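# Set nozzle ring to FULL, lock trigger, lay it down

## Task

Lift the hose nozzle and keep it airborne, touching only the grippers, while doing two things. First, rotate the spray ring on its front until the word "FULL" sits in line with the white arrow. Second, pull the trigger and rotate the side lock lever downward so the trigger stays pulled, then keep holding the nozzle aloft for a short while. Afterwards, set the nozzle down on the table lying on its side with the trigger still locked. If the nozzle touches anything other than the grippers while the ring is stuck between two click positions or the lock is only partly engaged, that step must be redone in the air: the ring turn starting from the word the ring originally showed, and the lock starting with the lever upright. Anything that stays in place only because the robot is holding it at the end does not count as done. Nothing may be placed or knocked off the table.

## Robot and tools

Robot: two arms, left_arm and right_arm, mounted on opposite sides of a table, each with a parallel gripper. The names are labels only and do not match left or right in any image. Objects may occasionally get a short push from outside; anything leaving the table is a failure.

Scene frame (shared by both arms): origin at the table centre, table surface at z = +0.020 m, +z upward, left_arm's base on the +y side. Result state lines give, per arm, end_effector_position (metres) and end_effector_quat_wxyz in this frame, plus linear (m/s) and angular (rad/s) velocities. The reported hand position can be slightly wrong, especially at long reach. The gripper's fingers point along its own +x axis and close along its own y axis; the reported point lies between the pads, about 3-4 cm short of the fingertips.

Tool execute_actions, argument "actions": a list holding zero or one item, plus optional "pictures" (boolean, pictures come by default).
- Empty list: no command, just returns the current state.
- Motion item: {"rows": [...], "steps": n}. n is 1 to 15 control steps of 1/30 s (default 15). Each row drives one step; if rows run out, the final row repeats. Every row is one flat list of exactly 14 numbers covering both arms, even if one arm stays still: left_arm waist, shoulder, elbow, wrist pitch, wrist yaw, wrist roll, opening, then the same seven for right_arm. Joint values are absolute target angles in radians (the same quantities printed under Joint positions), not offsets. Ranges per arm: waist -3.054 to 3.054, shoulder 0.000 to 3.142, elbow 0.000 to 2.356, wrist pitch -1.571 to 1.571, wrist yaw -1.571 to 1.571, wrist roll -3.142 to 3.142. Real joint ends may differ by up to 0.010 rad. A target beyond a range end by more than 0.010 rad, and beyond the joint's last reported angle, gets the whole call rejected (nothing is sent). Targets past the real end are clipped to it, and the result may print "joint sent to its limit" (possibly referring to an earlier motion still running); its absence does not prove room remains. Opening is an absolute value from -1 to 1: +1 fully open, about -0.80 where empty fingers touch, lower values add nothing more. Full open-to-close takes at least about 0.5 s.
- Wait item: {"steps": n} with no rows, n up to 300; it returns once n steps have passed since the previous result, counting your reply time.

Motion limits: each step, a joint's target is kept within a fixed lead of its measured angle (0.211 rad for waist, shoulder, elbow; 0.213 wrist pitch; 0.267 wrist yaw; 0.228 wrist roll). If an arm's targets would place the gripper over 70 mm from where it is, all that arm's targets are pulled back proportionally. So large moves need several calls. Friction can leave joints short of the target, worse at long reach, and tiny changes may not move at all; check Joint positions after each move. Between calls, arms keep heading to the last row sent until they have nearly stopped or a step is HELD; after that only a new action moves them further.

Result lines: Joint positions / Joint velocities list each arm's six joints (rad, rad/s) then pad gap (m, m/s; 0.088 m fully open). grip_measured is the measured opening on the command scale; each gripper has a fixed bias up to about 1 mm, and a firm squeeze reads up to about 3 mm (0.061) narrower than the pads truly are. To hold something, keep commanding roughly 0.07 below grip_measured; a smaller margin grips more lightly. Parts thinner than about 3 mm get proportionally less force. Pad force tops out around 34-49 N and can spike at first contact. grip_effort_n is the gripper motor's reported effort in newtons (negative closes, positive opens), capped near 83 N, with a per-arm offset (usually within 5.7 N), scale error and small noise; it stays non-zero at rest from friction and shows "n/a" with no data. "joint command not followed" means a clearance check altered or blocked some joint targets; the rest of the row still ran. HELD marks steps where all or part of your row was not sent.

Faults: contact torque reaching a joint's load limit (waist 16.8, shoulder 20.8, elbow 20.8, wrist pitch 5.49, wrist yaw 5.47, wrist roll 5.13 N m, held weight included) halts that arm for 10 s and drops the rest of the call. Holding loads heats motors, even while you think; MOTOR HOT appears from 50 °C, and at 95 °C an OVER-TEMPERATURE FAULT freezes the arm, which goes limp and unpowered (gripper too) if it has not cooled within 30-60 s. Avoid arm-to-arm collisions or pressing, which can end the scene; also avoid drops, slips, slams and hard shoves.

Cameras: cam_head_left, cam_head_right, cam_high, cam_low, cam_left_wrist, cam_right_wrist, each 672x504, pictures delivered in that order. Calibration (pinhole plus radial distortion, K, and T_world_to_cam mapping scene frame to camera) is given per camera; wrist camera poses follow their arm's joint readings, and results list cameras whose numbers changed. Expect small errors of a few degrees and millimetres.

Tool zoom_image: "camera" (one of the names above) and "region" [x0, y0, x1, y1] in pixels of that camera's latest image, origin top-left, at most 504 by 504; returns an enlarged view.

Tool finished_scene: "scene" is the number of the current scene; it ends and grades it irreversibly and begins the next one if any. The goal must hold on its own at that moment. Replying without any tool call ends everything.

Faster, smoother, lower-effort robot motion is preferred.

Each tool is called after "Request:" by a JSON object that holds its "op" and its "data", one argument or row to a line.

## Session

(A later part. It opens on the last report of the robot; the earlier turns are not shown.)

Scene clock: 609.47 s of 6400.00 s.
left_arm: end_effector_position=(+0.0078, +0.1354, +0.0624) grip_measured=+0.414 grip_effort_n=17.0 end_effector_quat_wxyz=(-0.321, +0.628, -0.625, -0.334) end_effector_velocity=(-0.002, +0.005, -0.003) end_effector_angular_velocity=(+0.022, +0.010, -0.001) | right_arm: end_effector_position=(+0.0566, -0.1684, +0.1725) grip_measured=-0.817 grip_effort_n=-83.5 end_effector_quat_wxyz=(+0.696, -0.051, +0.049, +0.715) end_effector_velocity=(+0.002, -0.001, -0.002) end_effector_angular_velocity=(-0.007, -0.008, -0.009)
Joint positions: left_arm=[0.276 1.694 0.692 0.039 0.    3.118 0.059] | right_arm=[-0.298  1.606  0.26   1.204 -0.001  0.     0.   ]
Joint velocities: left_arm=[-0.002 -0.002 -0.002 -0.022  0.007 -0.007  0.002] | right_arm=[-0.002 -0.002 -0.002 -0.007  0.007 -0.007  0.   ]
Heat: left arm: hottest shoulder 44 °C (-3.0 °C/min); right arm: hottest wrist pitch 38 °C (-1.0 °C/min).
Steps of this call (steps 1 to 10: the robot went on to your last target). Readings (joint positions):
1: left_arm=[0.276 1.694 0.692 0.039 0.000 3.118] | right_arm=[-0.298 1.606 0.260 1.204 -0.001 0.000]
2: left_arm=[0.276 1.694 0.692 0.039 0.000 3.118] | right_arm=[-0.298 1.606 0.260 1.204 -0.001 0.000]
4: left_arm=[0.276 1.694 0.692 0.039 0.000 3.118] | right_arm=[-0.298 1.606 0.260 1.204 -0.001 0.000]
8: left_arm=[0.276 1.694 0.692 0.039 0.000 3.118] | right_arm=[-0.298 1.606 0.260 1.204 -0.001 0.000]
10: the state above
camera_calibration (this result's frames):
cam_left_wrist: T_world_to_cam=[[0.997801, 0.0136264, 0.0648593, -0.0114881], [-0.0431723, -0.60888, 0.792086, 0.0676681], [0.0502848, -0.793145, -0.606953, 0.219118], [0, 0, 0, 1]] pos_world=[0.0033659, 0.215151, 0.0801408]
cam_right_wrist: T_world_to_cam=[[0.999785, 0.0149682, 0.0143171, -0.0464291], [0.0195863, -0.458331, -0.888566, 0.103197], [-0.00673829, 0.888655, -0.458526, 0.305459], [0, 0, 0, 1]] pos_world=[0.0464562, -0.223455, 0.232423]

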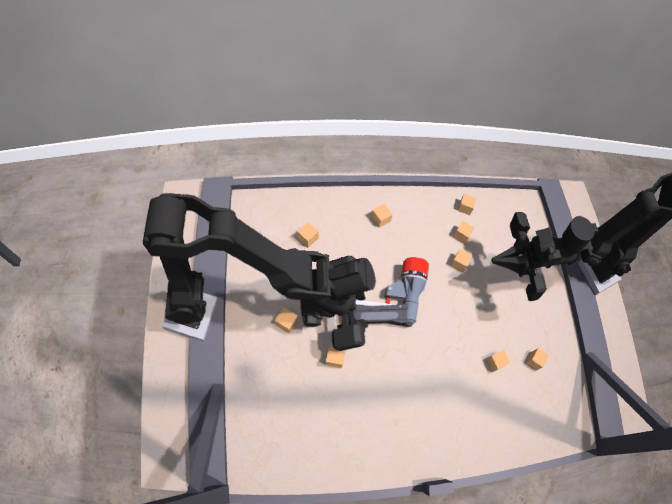

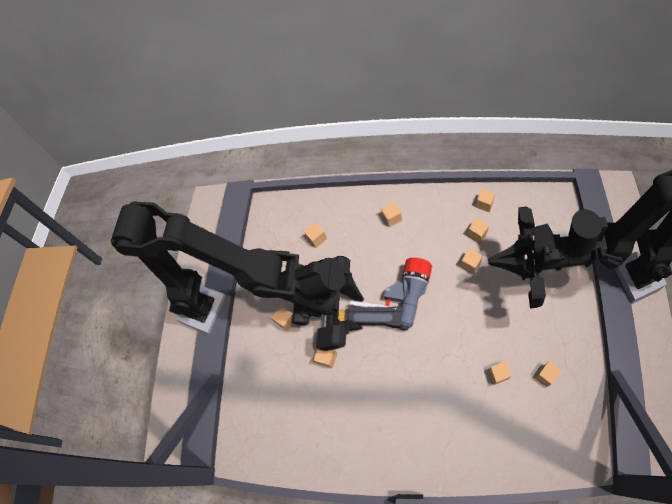

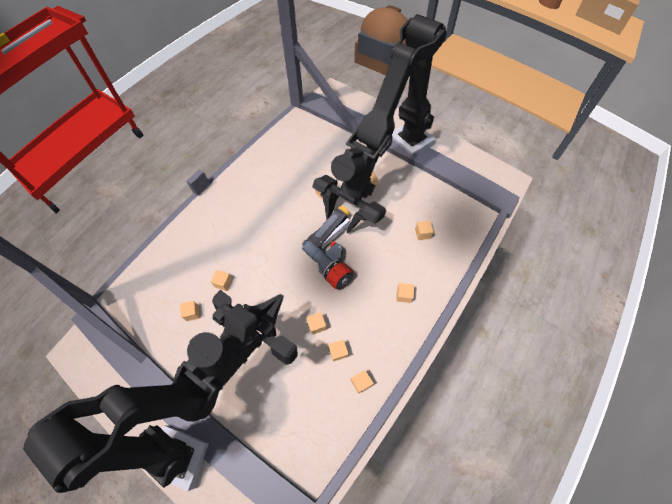

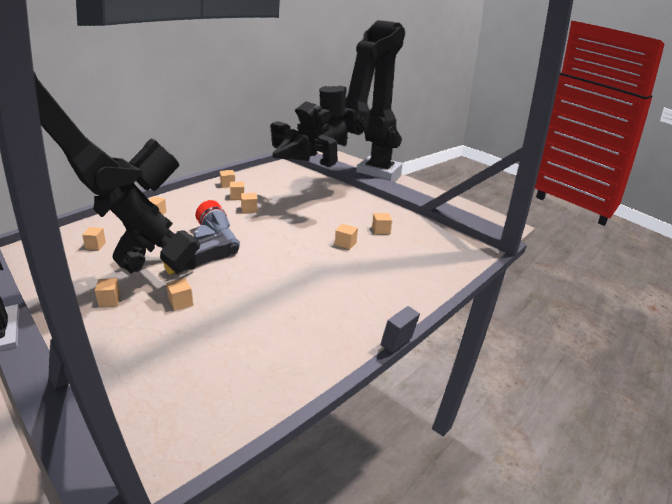

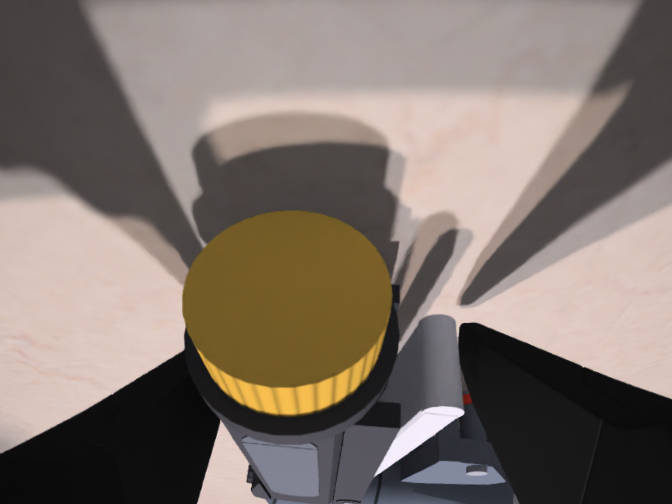

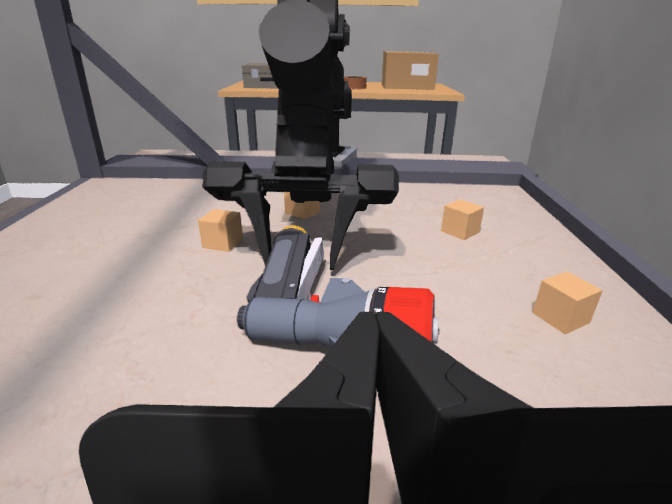

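Request:
{"op": "execute_actions", "data": {
  "actions": [
    {"rows": [[0.276,1.694,0.692,0.040,0,3.120,0.50,-0.300,1.600,0.250,1.200,0,0.005,-0.85],[0.276,1.694,0.692,0.040,0,3.120,0.58,-0.300,1.600,0.250,1.200,0,0.005,-0.85],[0.276,1.694,0.692,0.040,0,3.120,0.66,-0.300,1.600,0.250,1.200,0,0.005,-0.85],[0.276,1.694,0.692,0.040,0,3.120,0.74,-0.300,1.600,0.250,1.200,0,0.005,-0.85],[0.276,1.694,0.692,0.040,0,3.120,0.80,-0.300,1.600,0.250,1.200,0,0.005,-0.85]], "steps": 12}
  ]
}}

Scene clock: 612.70 s of 6400.00 s.
left_arm: end_effector_position=(+0.0078, +0.1354, +0.0624) grip_measured=+0.787 grip_effort_n=17.0 end_effector_quat_wxyz=(-0.321, +0.628, -0.625, -0.334) end_effector_velocity=(+0.002, -0.000, -0.001) end_effector_angular_velocity=(-0.003, -0.010, +0.001) | right_arm: end_effector_position=(+0.0566, -0.1684, +0.1725) grip_measured=-0.817 grip_effort_n=-83.5 end_effector_quat_wxyz=(+0.696, -0.051, +0.049, +0.715) end_effector_velocity=(-0.002, -0.001, -0.003) end_effector_angular_velocity=(-0.012, -0.007, +0.011)
Joint positions: left_arm=[0.276 1.694 0.692 0.039 0.    3.118 0.078] | right_arm=[-0.298  1.606  0.26   1.204 -0.001  0.     0.   ]
Joint velocities: left_arm=[ 0.002  0.002 -0.002  0.007 -0.007  0.007  0.006] | right_arm=[ 0.002  0.002 -0.002 -0.007 -0.007 -0.007  0.   ]
Heat: left arm: hottest shoulder 44 °C (-3.1 °C/min); right arm: hottest wrist pitch 38 °C (-1.0 °C/min).
Steps of this call (steps 1 to 15: the robot went on to your last target; steps 16 to 85: nothing new was sent; steps 86 to 97: all 12 steps of this action). Readings (joint positions):
86: left_arm=[0.276 1.694 0.692 0.039 0.000 3.118] | right_arm=[-0.298 1.606 0.260 1.204 -0.001 0.000]
87: left_arm=[0.276 1.694 0.692 0.039 0.000 3.118] | right_arm=[-0.298 1.606 0.260 1.204 -0.001 0.000]
89: left_arm=[0.276 1.694 0.692 0.039 0.000 3.118] | right_arm=[-0.298 1.606 0.260 1.204 -0.001 0.000]
93: left_arm=[0.276 1.694 0.692 0.039 0.000 3.118] | right_arm=[-0.298 1.606 0.260 1.204 -0.001 0.000]
97: the state above
camera_calibration (this result's frames):
cam_left_wrist: T_world_to_cam=[[0.997801, 0.0136264, 0.0648593, -0.0114881], [-0.0431723, -0.60888, 0.792086, 0.0676681], [0.0502848, -0.793145, -0.606953, 0.219118], [0, 0, 0, 1]] pos_world=[0.0033659, 0.215151, 0.0801408]
cam_right_wrist: T_world_to_cam=[[0.999785, 0.0149682, 0.0143171, -0.0464291], [0.0195863, -0.458331, -0.888566, 0.103197], [-0.00673829, 0.888655, -0.458526, 0.305459], [0, 0, 0, 1]] pos_world=[0.0464562, -0.223455, 0.232423]

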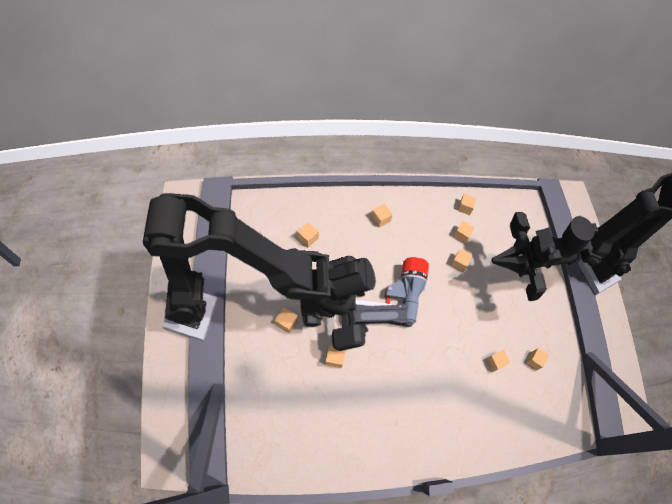

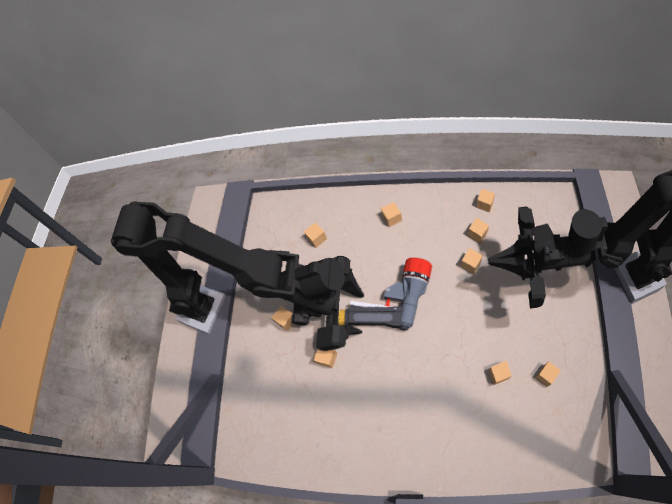

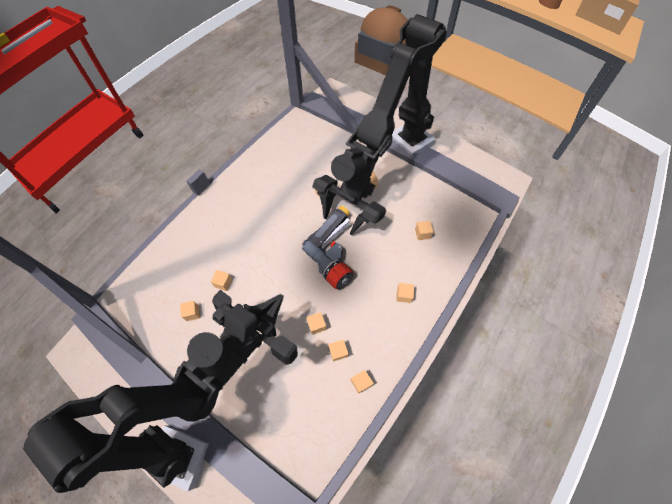

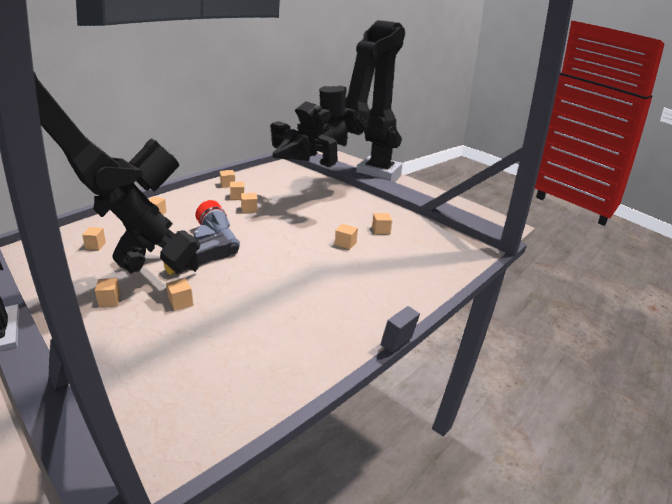

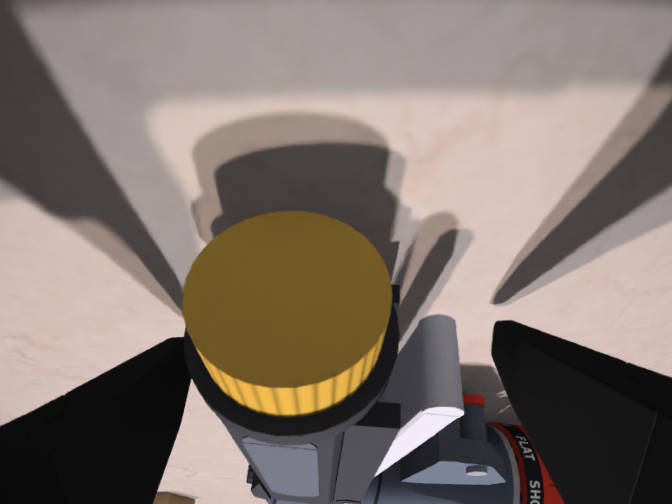

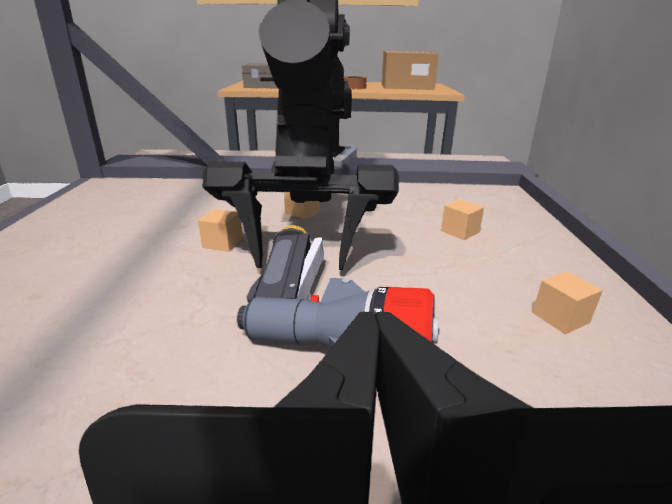

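Request:
{"op": "execute_actions", "data": {
  "actions": [
    {"rows": [[0.276,1.680,0.697,0.030,0,3.120,0.80,-0.300,1.600,0.255,1.195,0,0.005,-0.85],[0.276,1.672,0.705,0.014,0,3.120,0.80,-0.300,1.600,0.255,1.185,0,0.005,-0.85],[0.276,1.663,0.716,-0.008,0,3.120,0.80,-0.300,1.600,0.255,1.170,0,0.005,-0.85],[0.276,1.653,0.729,-0.034,0,3.120,0.80,-0.300,1.600,0.255,1.152,0,0.005,-0.85],[0.276,1.643,0.743,-0.062,0,3.120,0.80,-0.300,1.600,0.255,1.132,0,0.005,-0.85],[0.276,1.633,0.757,-0.090,0,3.120,0.80,-0.300,1.600,0.255,1.112,0,0.005,-0.85],[0.276,1.623,0.772,-0.119,0,3.120,0.80,-0.300,1.600,0.255,1.092,0,0.005,-0.85],[0.276,1.613,0.787,-0.148,0,3.120,0.80,-0.300,1.600,0.255,1.072,0,0.005,-0.85],[0.276,1.603,0.802,-0.177,0,3.120,0.80,-0.300,1.600,0.255,1.052,0,0.005,-0.85],[0.276,1.593,0.817,-0.206,0,3.120,0.80,-0.300,1.600,0.255,1.032,0,0.005,-0.85],[0.276,1.583,0.832,-0.235,0,3.120,0.80,-0.300,1.600,0.255,1.012,0,0.005,-0.85],[0.276,1.573,0.847,-0.264,0,3.120,0.80,-0.300,1.600,0.255,0.992,0,0.005,-0.85],[0.276,1.564,0.861,-0.292,0,3.120,0.80,-0.300,1.600,0.255,0.975,0,0.005,-0.85],[0.276,1.556,0.874,-0.318,0,3.120,0.80,-0.300,1.600,0.255,0.960,0,0.005,-0.85],[0.276,1.550,0.885,-0.340,0,3.120,0.80,-0.300,1.600,0.255,0.950,0,0.005,-0.85]], "steps": 15}
  ],
  "pictures": false
}}

Request:
{"op": "execute_actions", "data": {
  "actions": [
    {"steps": 15}
  ]
}}

Scene clock: 621.77 s of 6400.00 s.
left_arm: end_effector_position=(+0.0078, +0.1344, +0.1138) grip_measured=+0.797 grip_effort_n=17.0 end_effector_quat_wxyz=(-0.336, +0.620, -0.617, -0.348) end_effector_velocity=(+0.000, +0.007, +0.136) end_effector_angular_velocity=(+0.085, -0.003, +0.008) | right_arm: end_effector_position=(+0.0569, -0.1800, +0.1272) grip_measured=-0.817 grip_effort_n=-83.5 end_effector_quat_wxyz=(+0.687, -0.127, +0.124, +0.705) end_effector_velocity=(-0.002, -0.033, -0.090) end_effector_angular_velocity=(-0.442, -0.024, +0.026)
Joint positions: left_arm=[ 0.276  1.579  0.848 -0.279  0.     3.118  0.078] | right_arm=[-0.298  1.604  0.26   0.988 -0.001  0.     0.   ]
Joint velocities: left_arm=[-0.002 -0.261  0.393 -0.74  -0.007 -0.007 -0.   ] | right_arm=[-0.002 -0.002  0.002 -0.447 -0.022 -0.022  0.   ]
Heat: left arm: hottest shoulder 44 °C (-2.0 °C/min); right arm: hottest wrist pitch 38 °C (+0.0 °C/min).
Steps of this call (steps 1 to 15: the robot went on to your last target; steps 16 to 90: nothing new was sent; then 5.57 s passed at rest; steps 91 to 105: all 15 steps of this action). Readings (joint positions):
91: left_arm=[0.276 1.694 0.692 0.038 0.000 3.118] | right_arm=[-0.298 1.606 0.260 1.203 -0.001 0.000]
92: left_arm=[0.276 1.693 0.693 0.033 0.000 3.118] | right_arm=[-0.298 1.606 0.260 1.200 -0.001 0.000]
94: left_arm=[0.276 1.685 0.700 0.002 0.000 3.118] | right_arm=[-0.298 1.604 0.260 1.182 -0.001 0.000]
98: left_arm=[0.276 1.652 0.743 -0.089 0.000 3.118] | right_arm=[-0.298 1.604 0.260 1.117 -0.001 0.000]
105: the state above

Scene clock: 622.27 s of 6400.00 s.
left_arm: end_effector_position=(+0.0078, +0.1362, +0.1233) grip_measured=+0.797 grip_effort_n=16.5 end_effector_quat_wxyz=(-0.340, +0.619, -0.615, -0.352) end_effector_velocity=(+0.002, +0.005, -0.004) end_effector_angular_velocity=(+0.027, -0.015, +0.015) | right_arm: end_effector_position=(+0.0570, -0.1827, +0.1205) grip_measured=-0.817 grip_effort_n=-83.5 end_effector_quat_wxyz=(+0.685, -0.139, +0.135, +0.703) end_effector_velocity=(-0.000, -0.000, -0.000) end_effector_angular_velocity=(+0.002, +0.010, +0.002)
Joint positions: left_arm=[ 0.276  1.559  0.876 -0.338  0.     3.118  0.078] | right_arm=[-0.298  1.604  0.26   0.954 -0.001  0.     0.   ]
Joint velocities: left_arm=[-0.002  0.002 -0.002 -0.022 -0.022 -0.007 -0.   ] | right_arm=[-0.002  0.002 -0.002  0.007 -0.007  0.007  0.   ]
Heat: left arm: hottest shoulder 44 °C (-2.0 °C/min); right arm: hottest wrist pitch 38 °C (+0.0 °C/min).
Steps of this call (steps 1 to 15: the robot went on to your last target). Readings (joint positions):
1: left_arm=[0.276 1.572 0.858 -0.298 0.000 3.118] | right_arm=[-0.298 1.604 0.260 0.976 -0.001 0.000]
2: left_arm=[0.276 1.566 0.865 -0.309 0.000 3.118] | right_arm=[-0.298 1.604 0.260 0.968 -0.001 0.000]
4: left_arm=[0.276 1.560 0.874 -0.323 0.000 3.118] | right_arm=[-0.298 1.604 0.260 0.962 -0.001 0.000]
8: left_arm=[0.276 1.559 0.876 -0.337 0.000 3.118] | right_arm=[-0.298 1.604 0.260 0.956 -0.001 0.000]
15: the state above
camera_calibration (this result's frames):
cam_left_wrist: T_world_to_cam=[[0.997772, 0.00980696, 0.0659862, -0.0150765], [-0.0435156, -0.654046, 0.755202, 0.0305779], [0.0505642, -0.756391, -0.652162, 0.257307], [0, 0, 0, 1]] pos_world=[0.00336302, 0.214772, 0.145708]
cam_right_wrist: T_world_to_cam=[[0.99969, 0.0187911, 0.0163212, -0.0453637], [0.0246761, -0.662602, -0.748565, -0.00401857], [-0.00325187, 0.748736, -0.66286, 0.293119], [0, 0, 0, 1]] pos_world=[0.046402, -0.221279, 0.19203]

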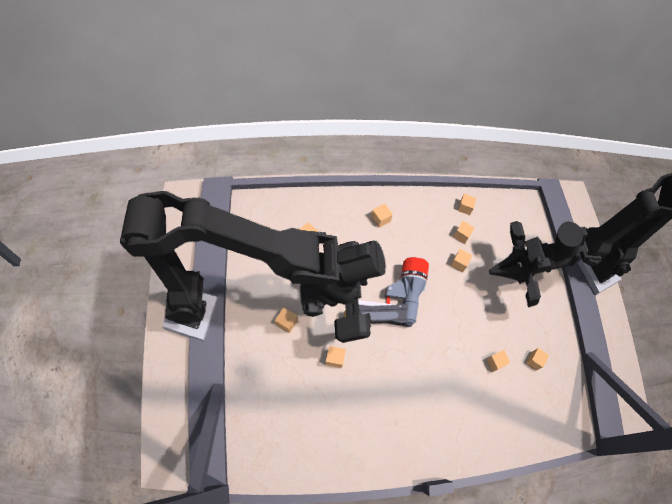

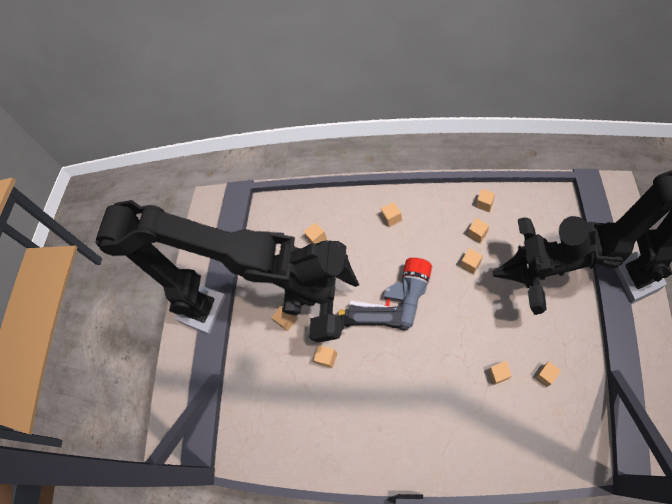

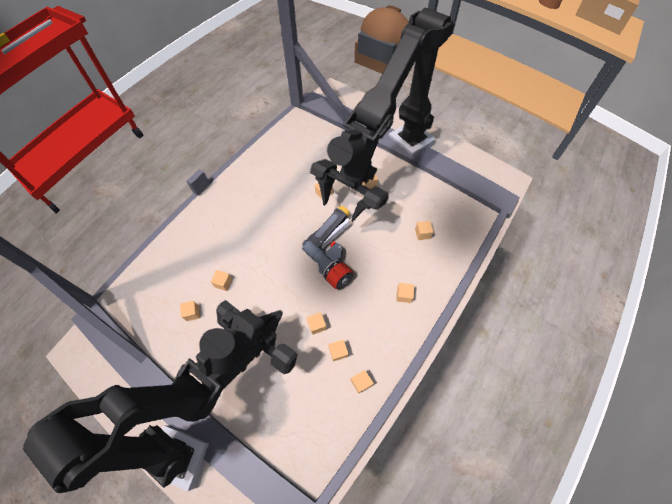

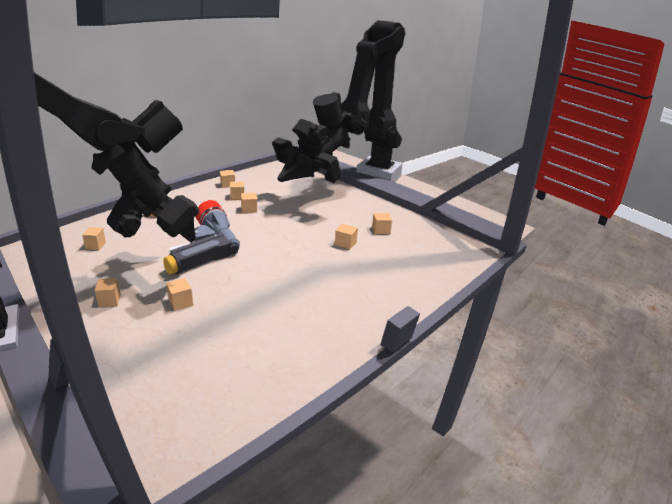

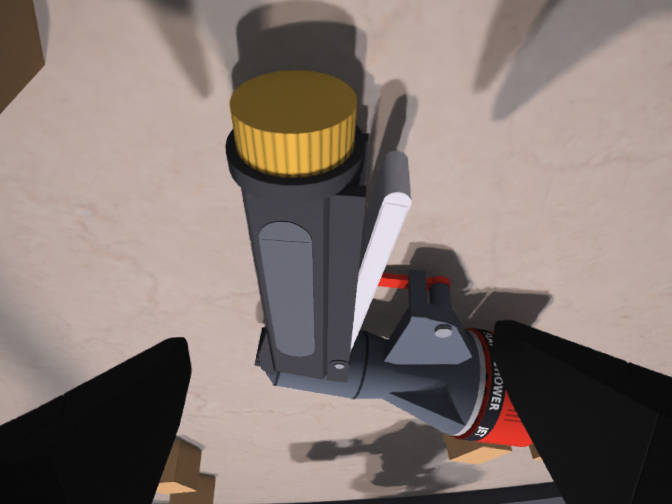

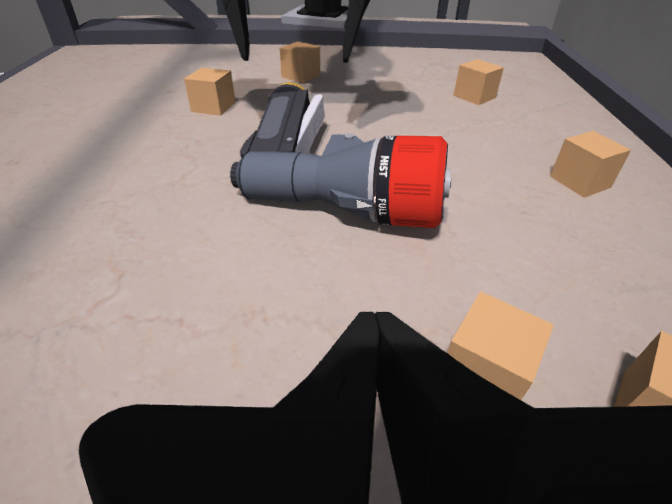

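Request:
{"op": "finished_scene", "data": {
  "scene": 2
}}

The scene is finished: the task was done.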